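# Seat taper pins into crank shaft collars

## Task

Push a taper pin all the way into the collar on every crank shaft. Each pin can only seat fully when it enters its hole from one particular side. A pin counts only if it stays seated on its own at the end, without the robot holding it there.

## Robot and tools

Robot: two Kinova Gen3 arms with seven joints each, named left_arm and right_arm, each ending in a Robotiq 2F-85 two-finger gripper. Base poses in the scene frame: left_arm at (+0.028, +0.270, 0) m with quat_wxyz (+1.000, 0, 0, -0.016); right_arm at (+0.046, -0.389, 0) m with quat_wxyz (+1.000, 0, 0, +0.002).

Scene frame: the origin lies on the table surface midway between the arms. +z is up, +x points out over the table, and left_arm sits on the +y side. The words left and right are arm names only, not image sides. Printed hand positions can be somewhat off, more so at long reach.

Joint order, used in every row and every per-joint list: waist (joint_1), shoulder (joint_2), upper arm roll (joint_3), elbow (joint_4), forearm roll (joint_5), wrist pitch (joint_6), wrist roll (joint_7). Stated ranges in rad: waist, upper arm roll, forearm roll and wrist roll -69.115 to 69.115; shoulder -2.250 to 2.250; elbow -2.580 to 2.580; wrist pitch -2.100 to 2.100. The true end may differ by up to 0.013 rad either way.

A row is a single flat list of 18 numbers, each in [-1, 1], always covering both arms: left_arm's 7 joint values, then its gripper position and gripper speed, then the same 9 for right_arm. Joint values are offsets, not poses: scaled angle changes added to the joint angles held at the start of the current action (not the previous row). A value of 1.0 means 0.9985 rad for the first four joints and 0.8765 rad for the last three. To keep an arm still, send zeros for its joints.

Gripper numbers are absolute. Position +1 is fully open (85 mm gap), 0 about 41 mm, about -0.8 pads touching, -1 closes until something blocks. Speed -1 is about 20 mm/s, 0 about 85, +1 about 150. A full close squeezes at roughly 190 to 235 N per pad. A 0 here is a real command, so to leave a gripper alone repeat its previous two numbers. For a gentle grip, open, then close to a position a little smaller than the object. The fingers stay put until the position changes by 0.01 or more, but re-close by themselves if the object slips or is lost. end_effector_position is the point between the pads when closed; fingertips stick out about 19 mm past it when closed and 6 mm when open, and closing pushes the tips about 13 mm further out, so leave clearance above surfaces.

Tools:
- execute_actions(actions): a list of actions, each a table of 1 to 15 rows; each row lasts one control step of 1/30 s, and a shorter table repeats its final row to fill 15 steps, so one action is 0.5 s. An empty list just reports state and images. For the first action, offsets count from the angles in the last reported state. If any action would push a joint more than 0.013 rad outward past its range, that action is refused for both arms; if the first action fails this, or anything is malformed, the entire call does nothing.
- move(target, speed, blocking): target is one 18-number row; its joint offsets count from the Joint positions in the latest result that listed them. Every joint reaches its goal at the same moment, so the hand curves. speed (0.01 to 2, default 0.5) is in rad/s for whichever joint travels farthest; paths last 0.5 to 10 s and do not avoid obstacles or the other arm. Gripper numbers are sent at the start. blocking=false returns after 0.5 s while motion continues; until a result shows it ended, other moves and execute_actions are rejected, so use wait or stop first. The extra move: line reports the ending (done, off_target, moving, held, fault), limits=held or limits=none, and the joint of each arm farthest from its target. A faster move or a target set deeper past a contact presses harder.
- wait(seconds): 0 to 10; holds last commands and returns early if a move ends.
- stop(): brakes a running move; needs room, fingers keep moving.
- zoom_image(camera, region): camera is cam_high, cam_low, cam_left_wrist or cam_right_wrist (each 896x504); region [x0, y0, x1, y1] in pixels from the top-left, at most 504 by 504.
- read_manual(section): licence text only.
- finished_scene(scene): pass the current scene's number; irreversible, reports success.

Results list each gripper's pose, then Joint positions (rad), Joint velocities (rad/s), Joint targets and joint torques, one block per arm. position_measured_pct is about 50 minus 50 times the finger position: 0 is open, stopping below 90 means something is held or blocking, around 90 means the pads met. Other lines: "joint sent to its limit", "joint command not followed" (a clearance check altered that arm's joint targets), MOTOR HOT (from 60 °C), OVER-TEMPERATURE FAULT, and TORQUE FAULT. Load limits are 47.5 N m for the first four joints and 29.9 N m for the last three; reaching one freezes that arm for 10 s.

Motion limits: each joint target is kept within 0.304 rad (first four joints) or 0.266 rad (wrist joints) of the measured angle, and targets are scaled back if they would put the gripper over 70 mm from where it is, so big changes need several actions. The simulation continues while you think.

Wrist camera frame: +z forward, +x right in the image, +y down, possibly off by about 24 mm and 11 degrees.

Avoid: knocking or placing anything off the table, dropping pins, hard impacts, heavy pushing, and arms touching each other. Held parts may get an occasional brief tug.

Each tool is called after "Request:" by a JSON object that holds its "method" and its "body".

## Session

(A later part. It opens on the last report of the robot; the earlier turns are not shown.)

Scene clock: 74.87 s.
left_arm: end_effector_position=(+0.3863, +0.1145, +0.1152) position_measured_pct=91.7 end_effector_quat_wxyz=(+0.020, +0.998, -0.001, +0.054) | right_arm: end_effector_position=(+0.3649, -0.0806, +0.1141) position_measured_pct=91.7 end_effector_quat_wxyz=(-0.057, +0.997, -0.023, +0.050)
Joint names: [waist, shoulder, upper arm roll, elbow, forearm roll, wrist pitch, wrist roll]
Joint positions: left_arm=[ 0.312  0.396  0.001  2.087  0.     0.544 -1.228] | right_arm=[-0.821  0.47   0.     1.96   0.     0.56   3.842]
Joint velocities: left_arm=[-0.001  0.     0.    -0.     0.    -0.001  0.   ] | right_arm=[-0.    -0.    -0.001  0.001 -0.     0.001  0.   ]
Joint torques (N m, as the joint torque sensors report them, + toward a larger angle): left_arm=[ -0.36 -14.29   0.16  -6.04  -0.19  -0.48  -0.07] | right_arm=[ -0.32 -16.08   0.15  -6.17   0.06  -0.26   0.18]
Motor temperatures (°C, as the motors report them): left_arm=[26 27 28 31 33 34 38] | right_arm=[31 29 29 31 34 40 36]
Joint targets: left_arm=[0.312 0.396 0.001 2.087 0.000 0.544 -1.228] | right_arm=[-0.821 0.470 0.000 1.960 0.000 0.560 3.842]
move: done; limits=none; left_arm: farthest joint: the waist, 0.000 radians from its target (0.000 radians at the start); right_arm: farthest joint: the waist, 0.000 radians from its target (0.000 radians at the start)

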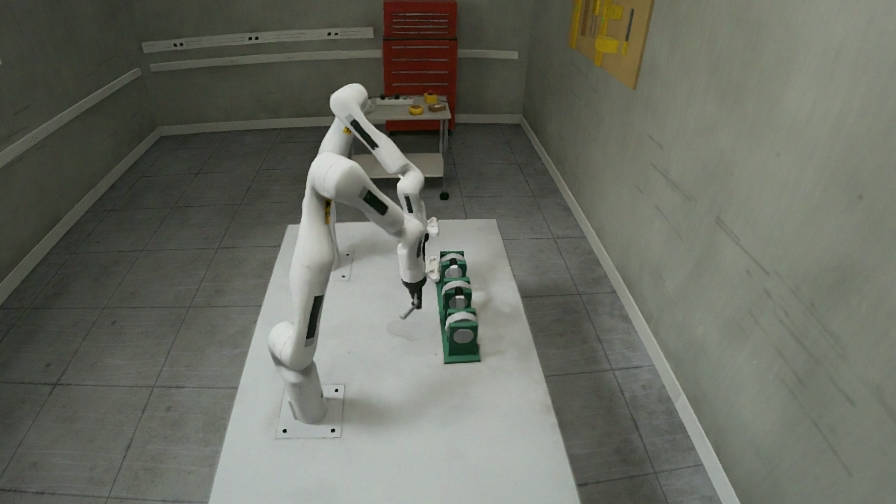

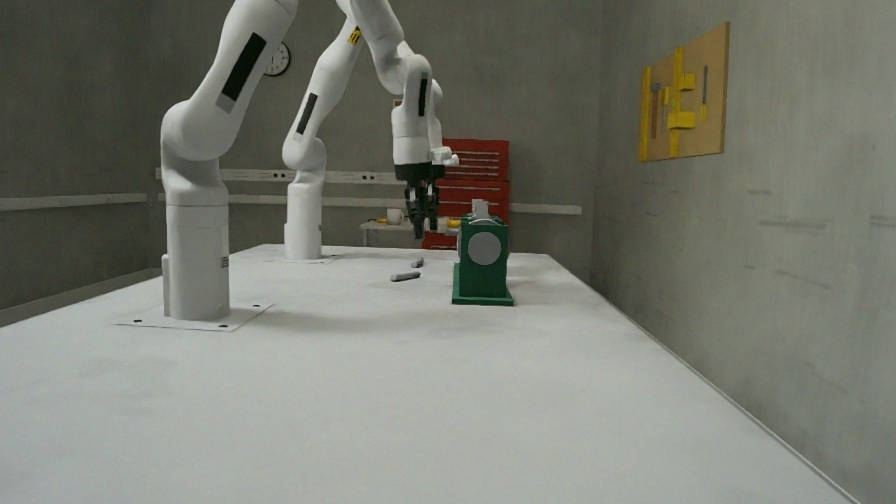

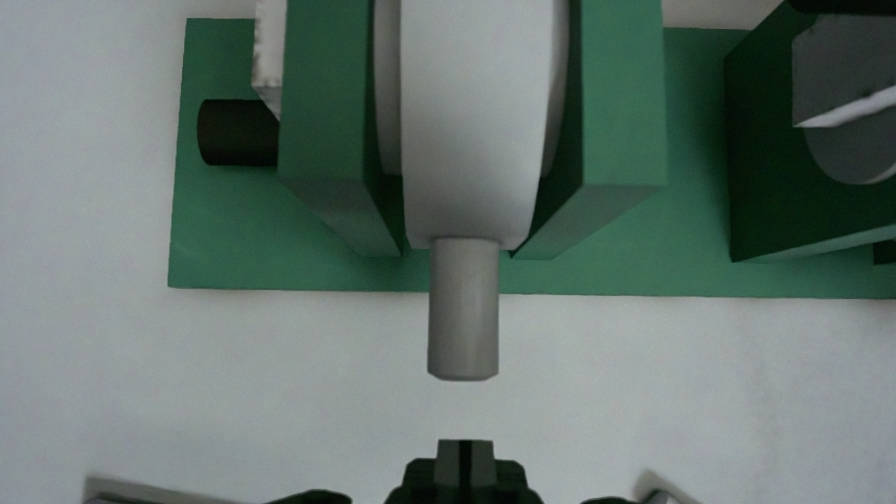

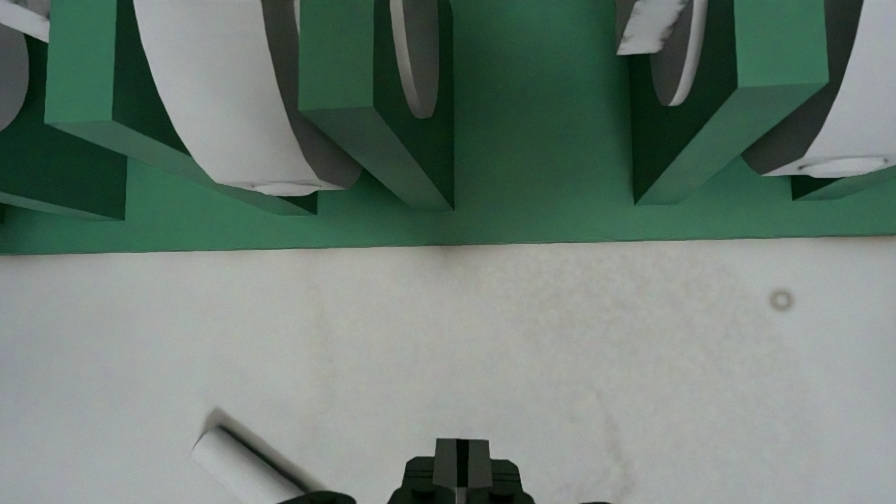

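Request:
{"method": "move", "body": {"target": [-0.0437,0.092,0,-0.1723,0,0.0852,-0.0484,-1,1,0,0,0,0,0,0,0,-1,1], "speed": 0.17}}

Request:
{"method": "move", "body": {"target": [0.05,-0.11,0,0.21,0,-0.1,0.055,-1,1,0,0,0,0,0,0,0,-1,1]}}

Scene clock: 76.57 s.
left_arm: end_effector_position=(+0.4335, +0.1132, +0.1101) position_measured_pct=91.7 end_effector_quat_wxyz=(+0.016, +0.999, -0.004, +0.043) | right_arm: end_effector_position=(+0.3649, -0.0806, +0.1141) position_measured_pct=91.7 end_effector_quat_wxyz=(-0.057, +0.997, -0.023, +0.050)
Joint names: [waist, shoulder, upper arm roll, elbow, forearm roll, wrist pitch, wrist roll]
Joint positions: left_arm=[ 0.273  0.49   0.005  1.929  0.003  0.631 -1.27 ] | right_arm=[-0.821  0.47   0.     1.96   0.     0.56   3.842]
Joint velocities: left_arm=[-0.     0.002  0.002 -0.001  0.    -0.001  0.   ] | right_arm=[ 0.     0.     0.     0.     0.     0.001 -0.   ]
Joint torques (N m, as the joint torque sensors report them, + toward a larger angle): left_arm=[ -3.22 -18.56  -2.97 -17.58  -1.3   -6.81  -0.09] | right_arm=[  0.2  -16.     0.57  -6.24   0.24  -0.35  -0.04]
Motor temperatures (°C, as the motors report them): left_arm=[26 27 28 31 33 34 38] | right_arm=[31 29 29 31 34 40 36]
Joint targets: left_arm=[0.269 0.488 0.001 1.915 0.000 0.619 -1.270] | right_arm=[-0.821 0.470 0.000 1.960 0.000 0.560 3.842]
move: off_target (left_arm); limits=none; left_arm: farthest joint: the elbow, 0.014 radians from its target (0.173 radians at the start); right_arm: farthest joint: the waist, 0.000 radians from its target (0.000 radians at the start)

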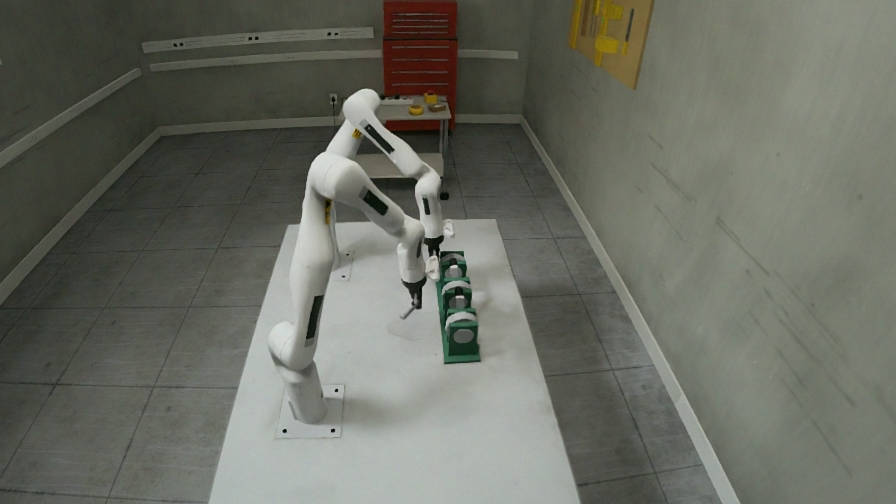

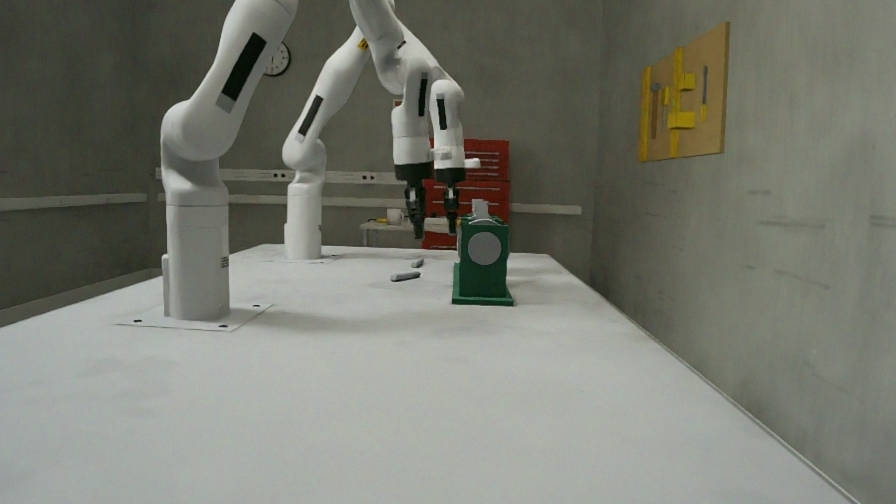

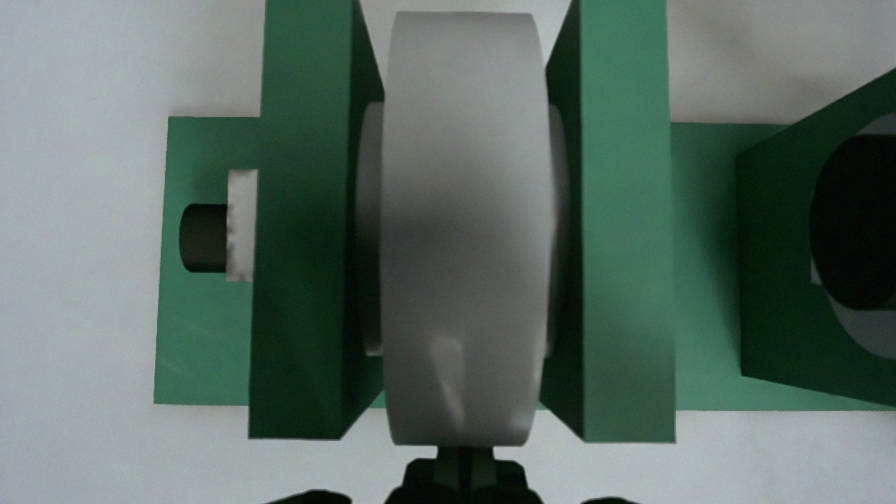

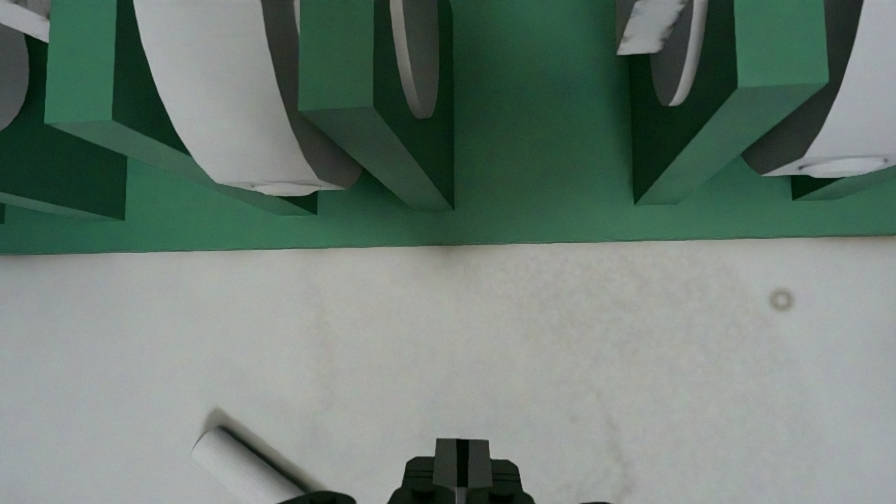

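Scene clock: 77.50 s.
left_arm: end_effector_position=(+0.3594, +0.1180, +0.1096) position_measured_pct=91.7 end_effector_quat_wxyz=(+0.015, +0.999, -0.004, +0.036) | right_arm: end_effector_position=(+0.3649, -0.0806, +0.1141) position_measured_pct=91.7 end_effector_quat_wxyz=(-0.057, +0.997, -0.023, +0.050)
Joint names: [waist, shoulder, upper arm roll, elbow, forearm roll, wrist pitch, wrist roll]
Joint positions: left_arm=[ 0.323  0.381  0.005  2.139  0.003  0.544 -1.222] | right_arm=[-0.821  0.47   0.     1.96   0.     0.56   3.842]
Joint velocities: left_arm=[ 0.001 -0.002 -0.001 -0.     0.    -0.002 -0.   ] | right_arm=[-0.    -0.002  0.001  0.001 -0.     0.001  0.   ]
Joint torques (N m, as the joint torque sensors report them, + toward a larger angle): left_arm=[ -0.23 -13.2    0.01  -6.06  -0.12  -0.32  -0.11] | right_arm=[ -0.17 -16.27   0.47  -6.46   0.01  -0.21  -0.08]
Motor temperatures (°C, as the motors report them): left_arm=[26 27 28 31 33 34 38] | right_arm=[31 29 29 31 34 40 36]
Joint targets: left_arm=[0.323 0.381 0.005 2.139 0.003 0.544 -1.222] | right_arm=[-0.821 0.470 0.000 1.960 0.000 0.560 3.842]
move: done; limits=none; left_arm: farthest joint: the shoulder, 0.001 radians from its target (0.110 radians at the start); right_arm: farthest joint: the waist, 0.000 radians from its target (0.000 radians at the start)

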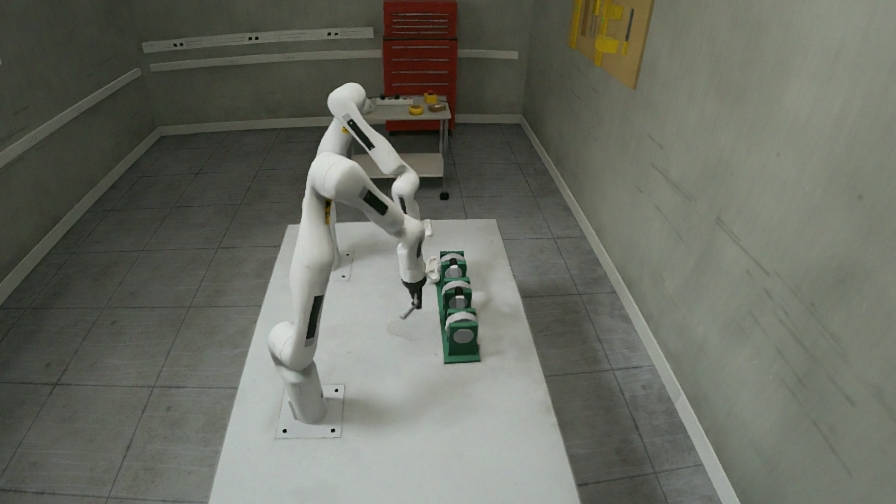

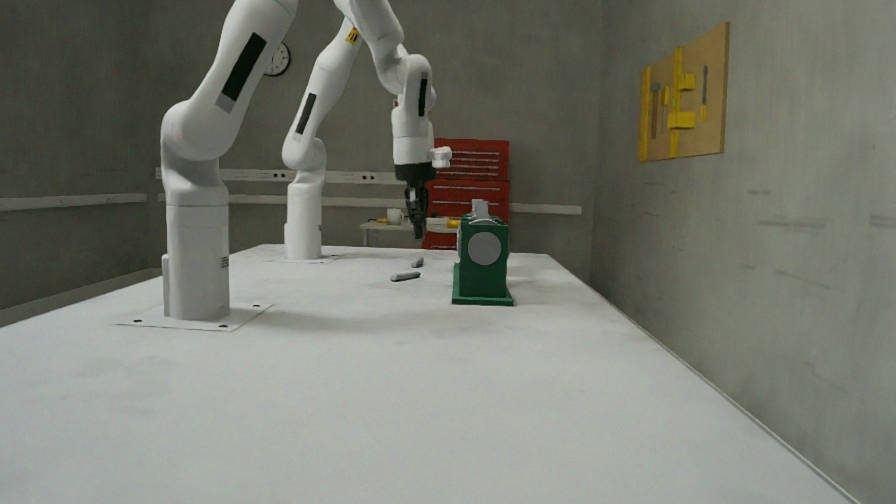

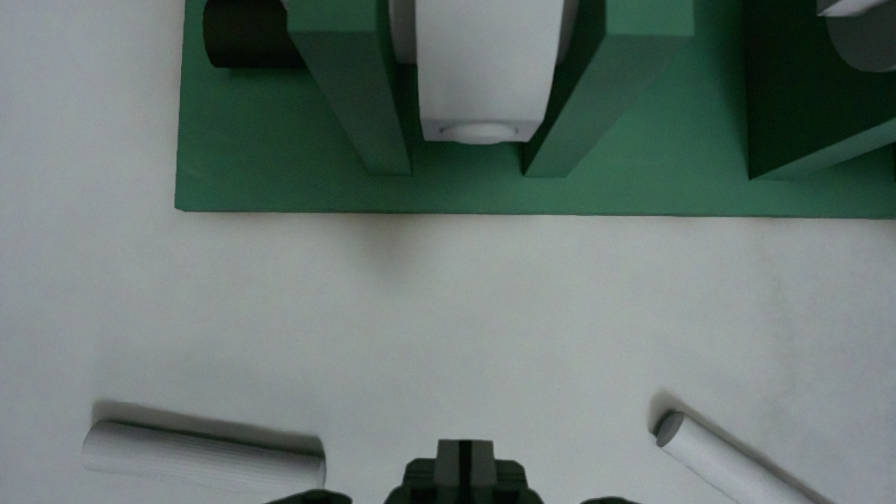

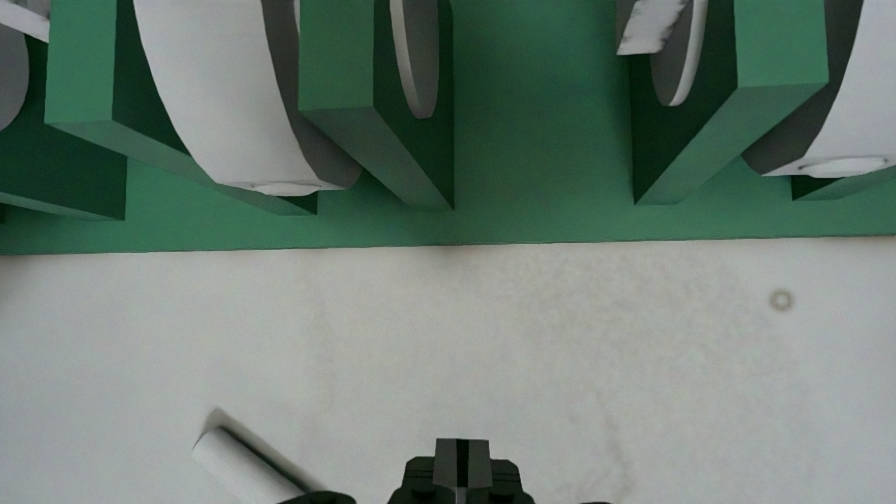

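Request:
{"method": "zoom_image", "body": {"camera": "cam_left_wrist", "region": [400,90,560,170]}}

Request:
{"method": "zoom_image", "body": {"camera": "cam_right_wrist", "region": [200,150,360,230]}}

Request:
{"method": "zoom_image", "body": {"camera": "cam_right_wrist", "region": [736,130,896,210]}}

Region (400, 90, 560, 170) of cam_left_wrist's 896x504 image, scaled by 3.150.

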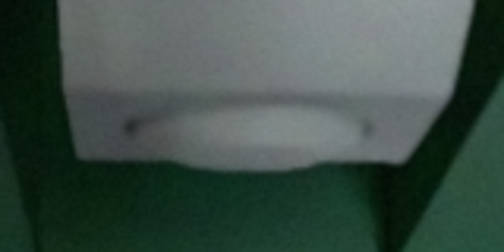

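Region (200, 150, 360, 230) of cam_right_wrist's 896x504 image, scaled by 3.150.

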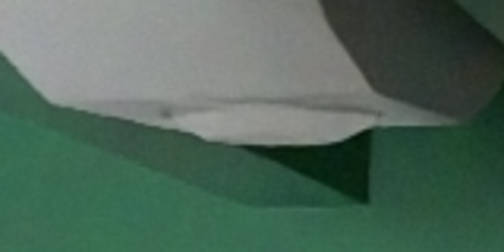

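Region (736, 130, 896, 210) of cam_right_wrist's 896x504 image, scaled by 3.150.

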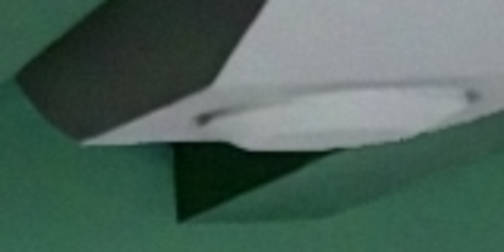

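Request:
{"method": "move", "body": {"target": [-0.15,0,0,0,0,0,0,-1,1,-0.047,0.077,0,-0.155,0,0.0907,0,-1,1]}}

Request:
{"method": "move", "body": {"target": [0,0,0,0,0,0,0,-1,1,0.0966,0.085,0,-0.170,0,0.098,0.11,-1,1], "speed": 0.17}}

Request:
{"method": "move", "body": {"target": [0,0,0,0,0,0,0,-1,1,-0.1,-0.1,0,0.2,0,-0.11,-0.11,-1,1]}}

Scene clock: 78.97 s.
left_arm: end_effector_position=(+0.3784, +0.1691, +0.1096) position_measured_pct=91.7 end_effector_quat_wxyz=(+0.012, +0.997, +0.070, +0.037) | right_arm: end_effector_position=(+0.3796, -0.0311, +0.1151) position_measured_pct=91.7 end_effector_quat_wxyz=(-0.057, +0.997, -0.000, +0.048)
Joint names: [waist, shoulder, upper arm roll, elbow, forearm roll, wrist pitch, wrist roll]
Joint positions: left_arm=[ 0.173  0.381  0.005  2.139  0.003  0.544 -1.222] | right_arm=[-0.867  0.547  0.     1.805  0.     0.64   3.842]
Joint velocities: left_arm=[-0.003 -0.     0.002  0.     0.     0.001  0.   ] | right_arm=[-0.001  0.002 -0.    -0.     0.     0.    -0.   ]
Joint torques (N m, as the joint torque sensors report them, + toward a larger angle): left_arm=[ -0.6  -13.66   0.18  -5.43   0.17  -0.2   -0.2 ] | right_arm=[ -0.29 -18.26   0.85  -6.79   0.33  -0.2   -0.1 ]
Motor temperatures (°C, as the motors report them): left_arm=[26 27 28 31 33 34 38] | right_arm=[31 29 29 31 34 40 36]
Joint targets: left_arm=[0.173 0.381 0.005 2.139 0.003 0.544 -1.222] | right_arm=[-0.867 0.547 0.000 1.805 0.000 0.640 3.842]
move: done; limits=none; left_arm: farthest joint: the waist, 0.000 radians from its target (0.150 radians at the start); right_arm: farthest joint: the waist, 0.001 radians from its target (0.047 radians at the start)

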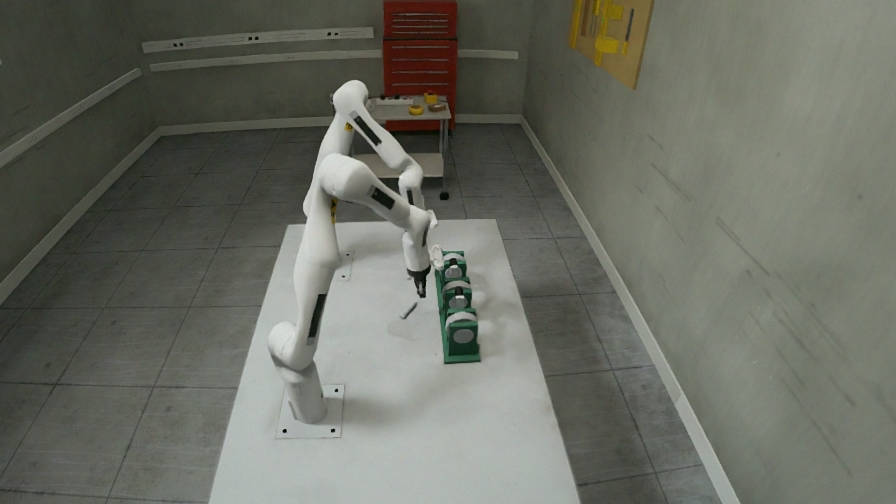

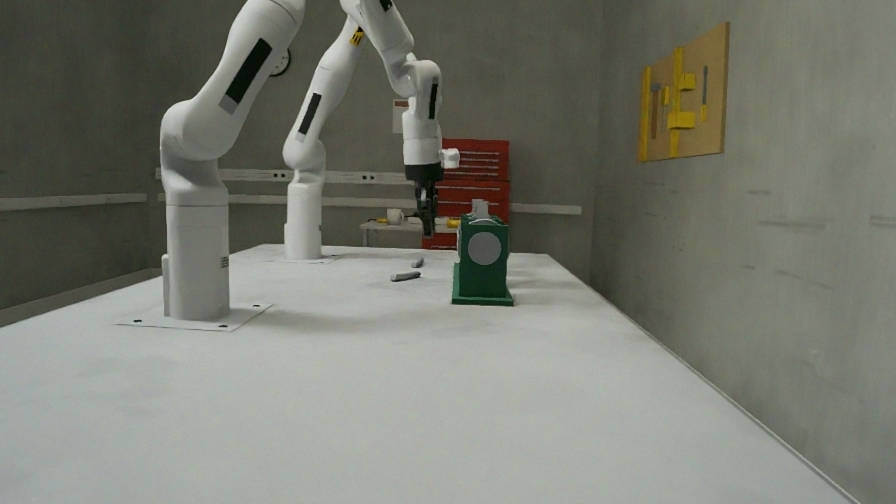

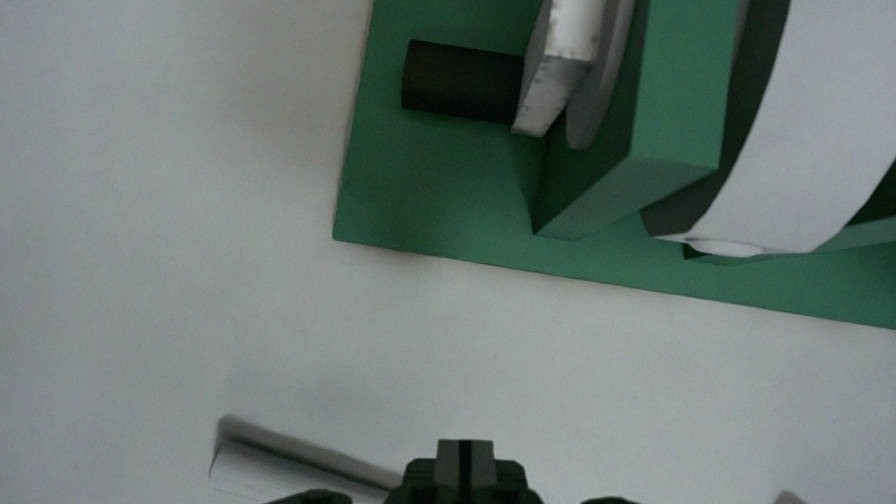

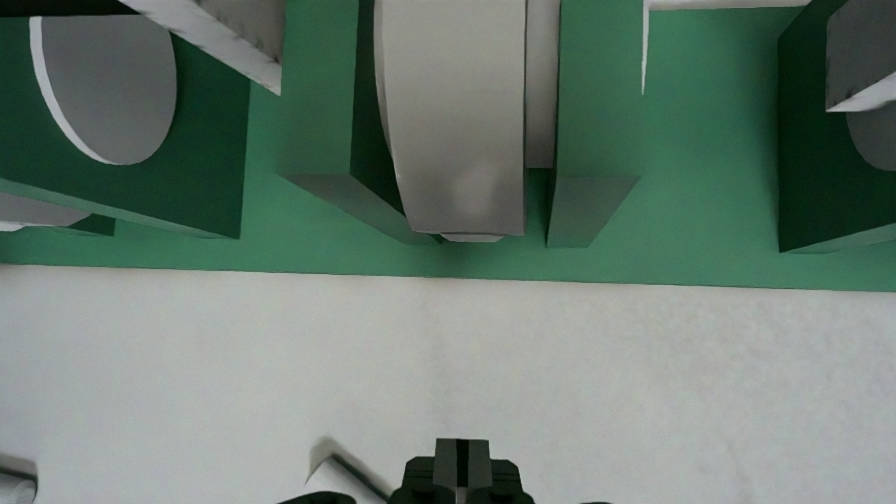

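Scene clock: 80.27 s.
left_arm: end_effector_position=(+0.3784, +0.1691, +0.1096) position_measured_pct=91.7 end_effector_quat_wxyz=(+0.012, +0.997, +0.070, +0.037) | right_arm: end_effector_position=(+0.4316, -0.0302, +0.1100) position_measured_pct=91.7 end_effector_quat_wxyz=(-0.048, +0.998, +0.006, +0.040)
Joint names: [waist, shoulder, upper arm roll, elbow, forearm roll, wrist pitch, wrist roll]
Joint positions: left_arm=[ 0.173  0.381  0.005  2.139  0.003  0.544 -1.222] | right_arm=[-0.78   0.634 -0.01   1.646 -0.007  0.737  3.938]
Joint velocities: left_arm=[-0.001 -0.001  0.    -0.     0.     0.001 -0.   ] | right_arm=[ 0.001  0.004 -0.001  0.    -0.     0.001  0.   ]
Joint torques (N m, as the joint torque sensors report them, + toward a larger angle): left_arm=[ -0.02 -13.64  -0.27  -5.93   0.07  -0.27  -0.52] | right_arm=[  7.85 -21.92   8.42 -15.69   3.28  -5.31  -0.27]
Motor temperatures (°C, as the motors report them): left_arm=[26 27 28 31 33 34 38] | right_arm=[31 29 29 31 34 40 36]
Joint targets: left_arm=[0.173 0.381 0.005 2.139 0.003 0.544 -1.222] | right_arm=[-0.771 0.632 0.000 1.635 0.000 0.725 3.938]
move: off_target (right_arm); limits=none; left_arm: farthest joint: the waist, 0.000 radians from its target (0.000 radians at the start); right_arm: farthest joint: the elbow, 0.011 radians from its target (0.170 radians at the start)

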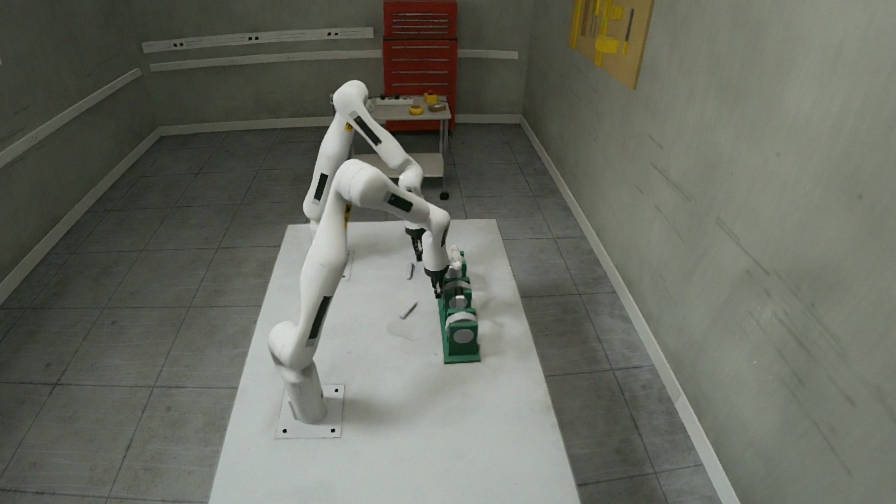

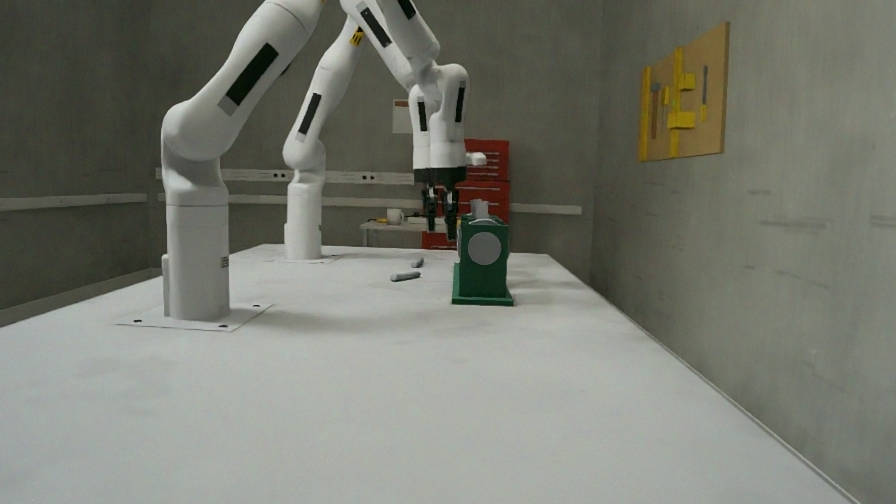

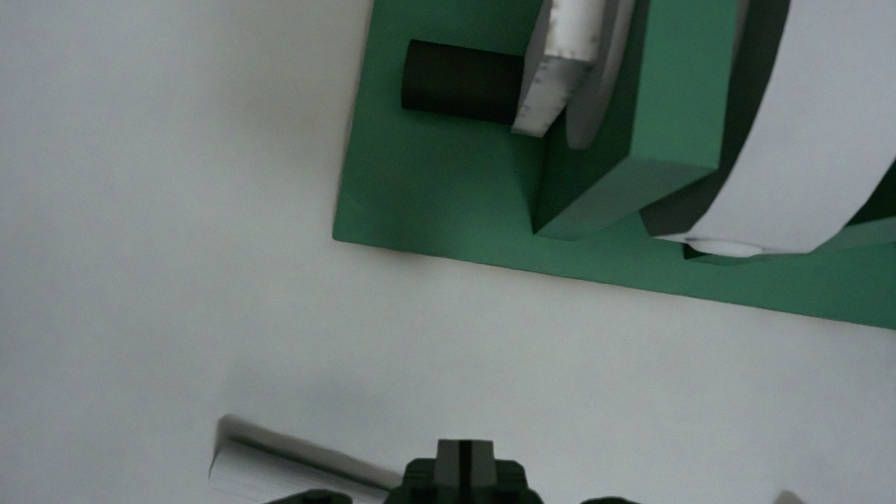

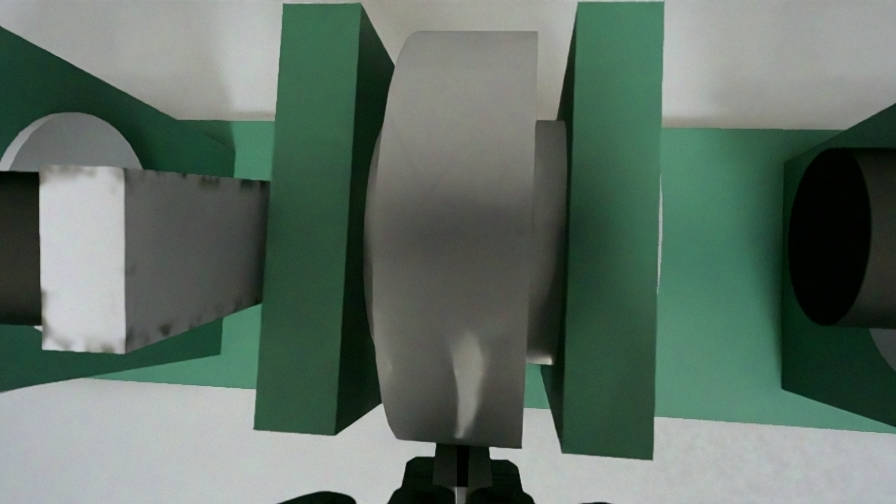

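Scene clock: 81.17 s.
left_arm: end_effector_position=(+0.3784, +0.1691, +0.1096) position_measured_pct=91.7 end_effector_quat_wxyz=(+0.012, +0.997, +0.070, +0.037) | right_arm: end_effector_position=(+0.3578, -0.0384, +0.1102) position_measured_pct=91.7 end_effector_quat_wxyz=(-0.050, +0.998, +0.007, +0.035)
Joint names: [waist, shoulder, upper arm roll, elbow, forearm roll, wrist pitch, wrist roll]
Joint positions: left_arm=[ 0.173  0.381  0.005  2.139  0.003  0.544 -1.222] | right_arm=[-0.88   0.535 -0.01   1.846 -0.007  0.64   3.842]
Joint velocities: left_arm=[-0.     0.     0.     0.001  0.    -0.    -0.   ] | right_arm=[-0.002 -0.003  0.001 -0.    -0.    -0.001 -0.   ]
Joint torques (N m, as the joint torque sensors report them, + toward a larger angle): left_arm=[ -0.09 -13.73  -0.12  -6.    -0.17  -0.48  -0.27] | right_arm=[  0.31 -17.6    0.49  -6.21  -0.33  -0.27   0.03]
Motor temperatures (°C, as the motors report them): left_arm=[26 27 28 31 33 34 38] | right_arm=[31 29 29 31 34 40 36]
Joint targets: left_arm=[0.173 0.381 0.005 2.139 0.003 0.544 -1.222] | right_arm=[-0.880 0.534 -0.010 1.846 -0.007 0.640 3.842]
move: done; limits=none; left_arm: farthest joint: the waist, 0.000 radians from its target (0.000 radians at the start); right_arm: farthest joint: the shoulder, 0.001 radians from its target (0.100 radians at the start)

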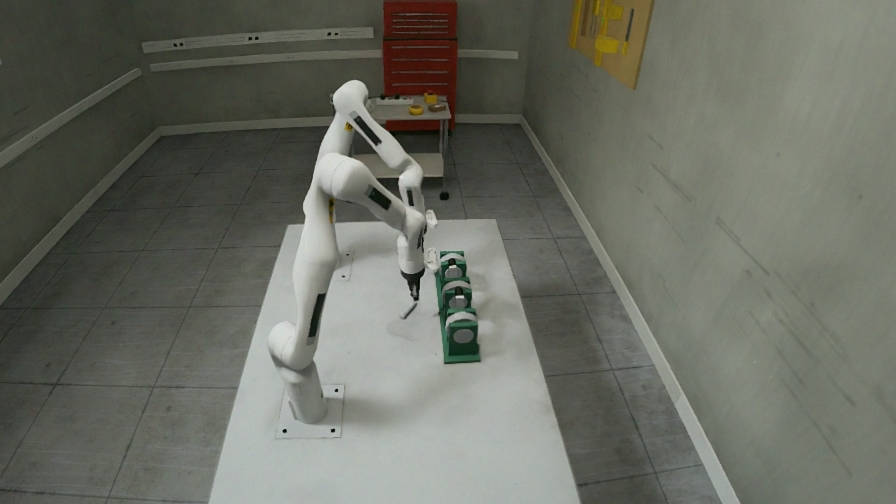

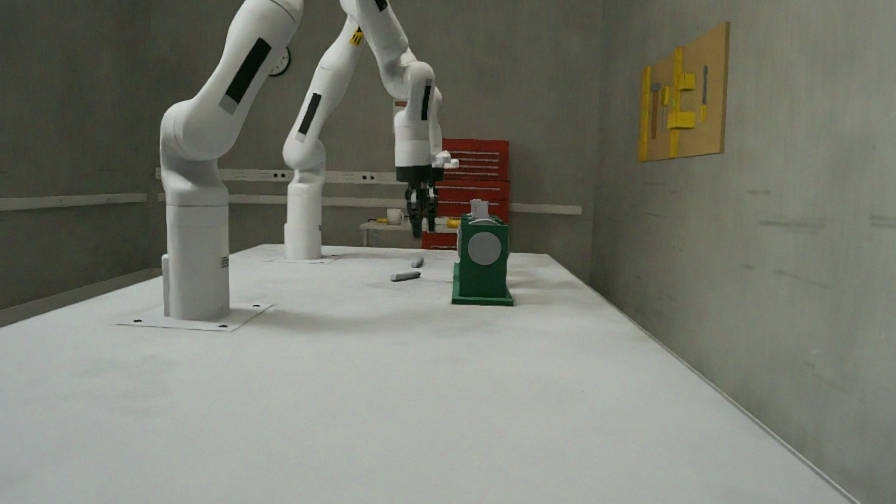

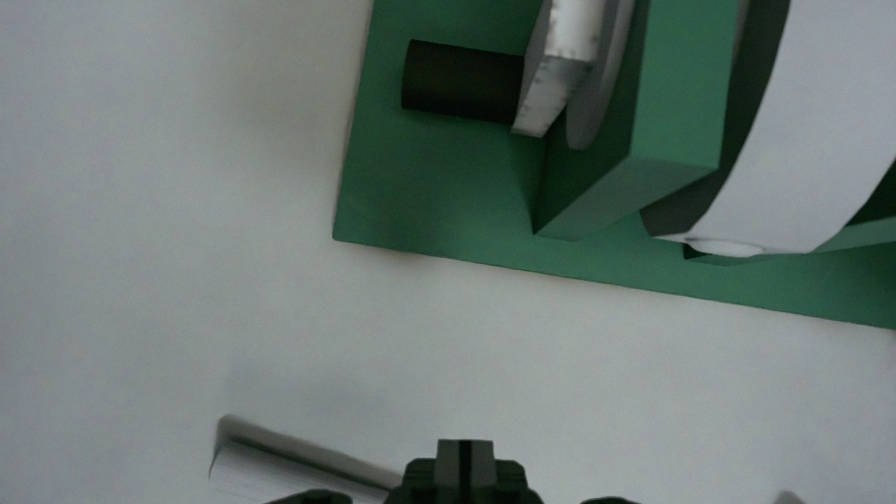

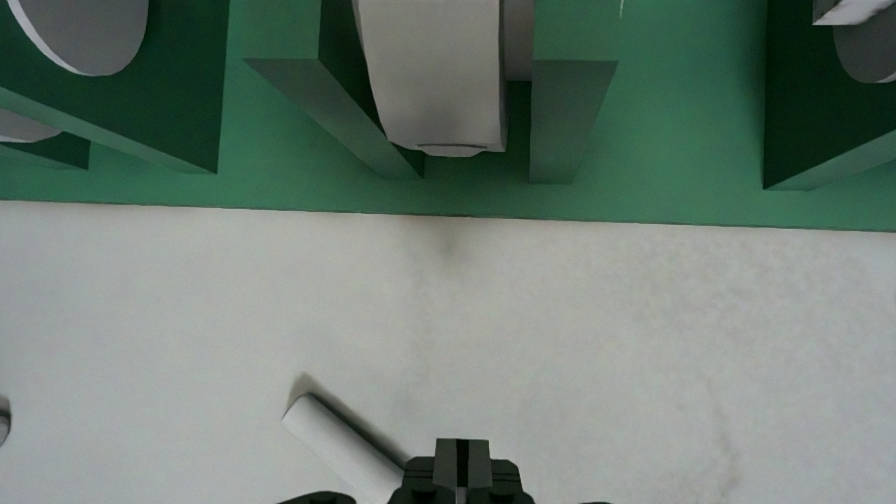

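Request:
{"method": "finished_scene", "body": {"scene": 1}}

The scene is finished: the task was done.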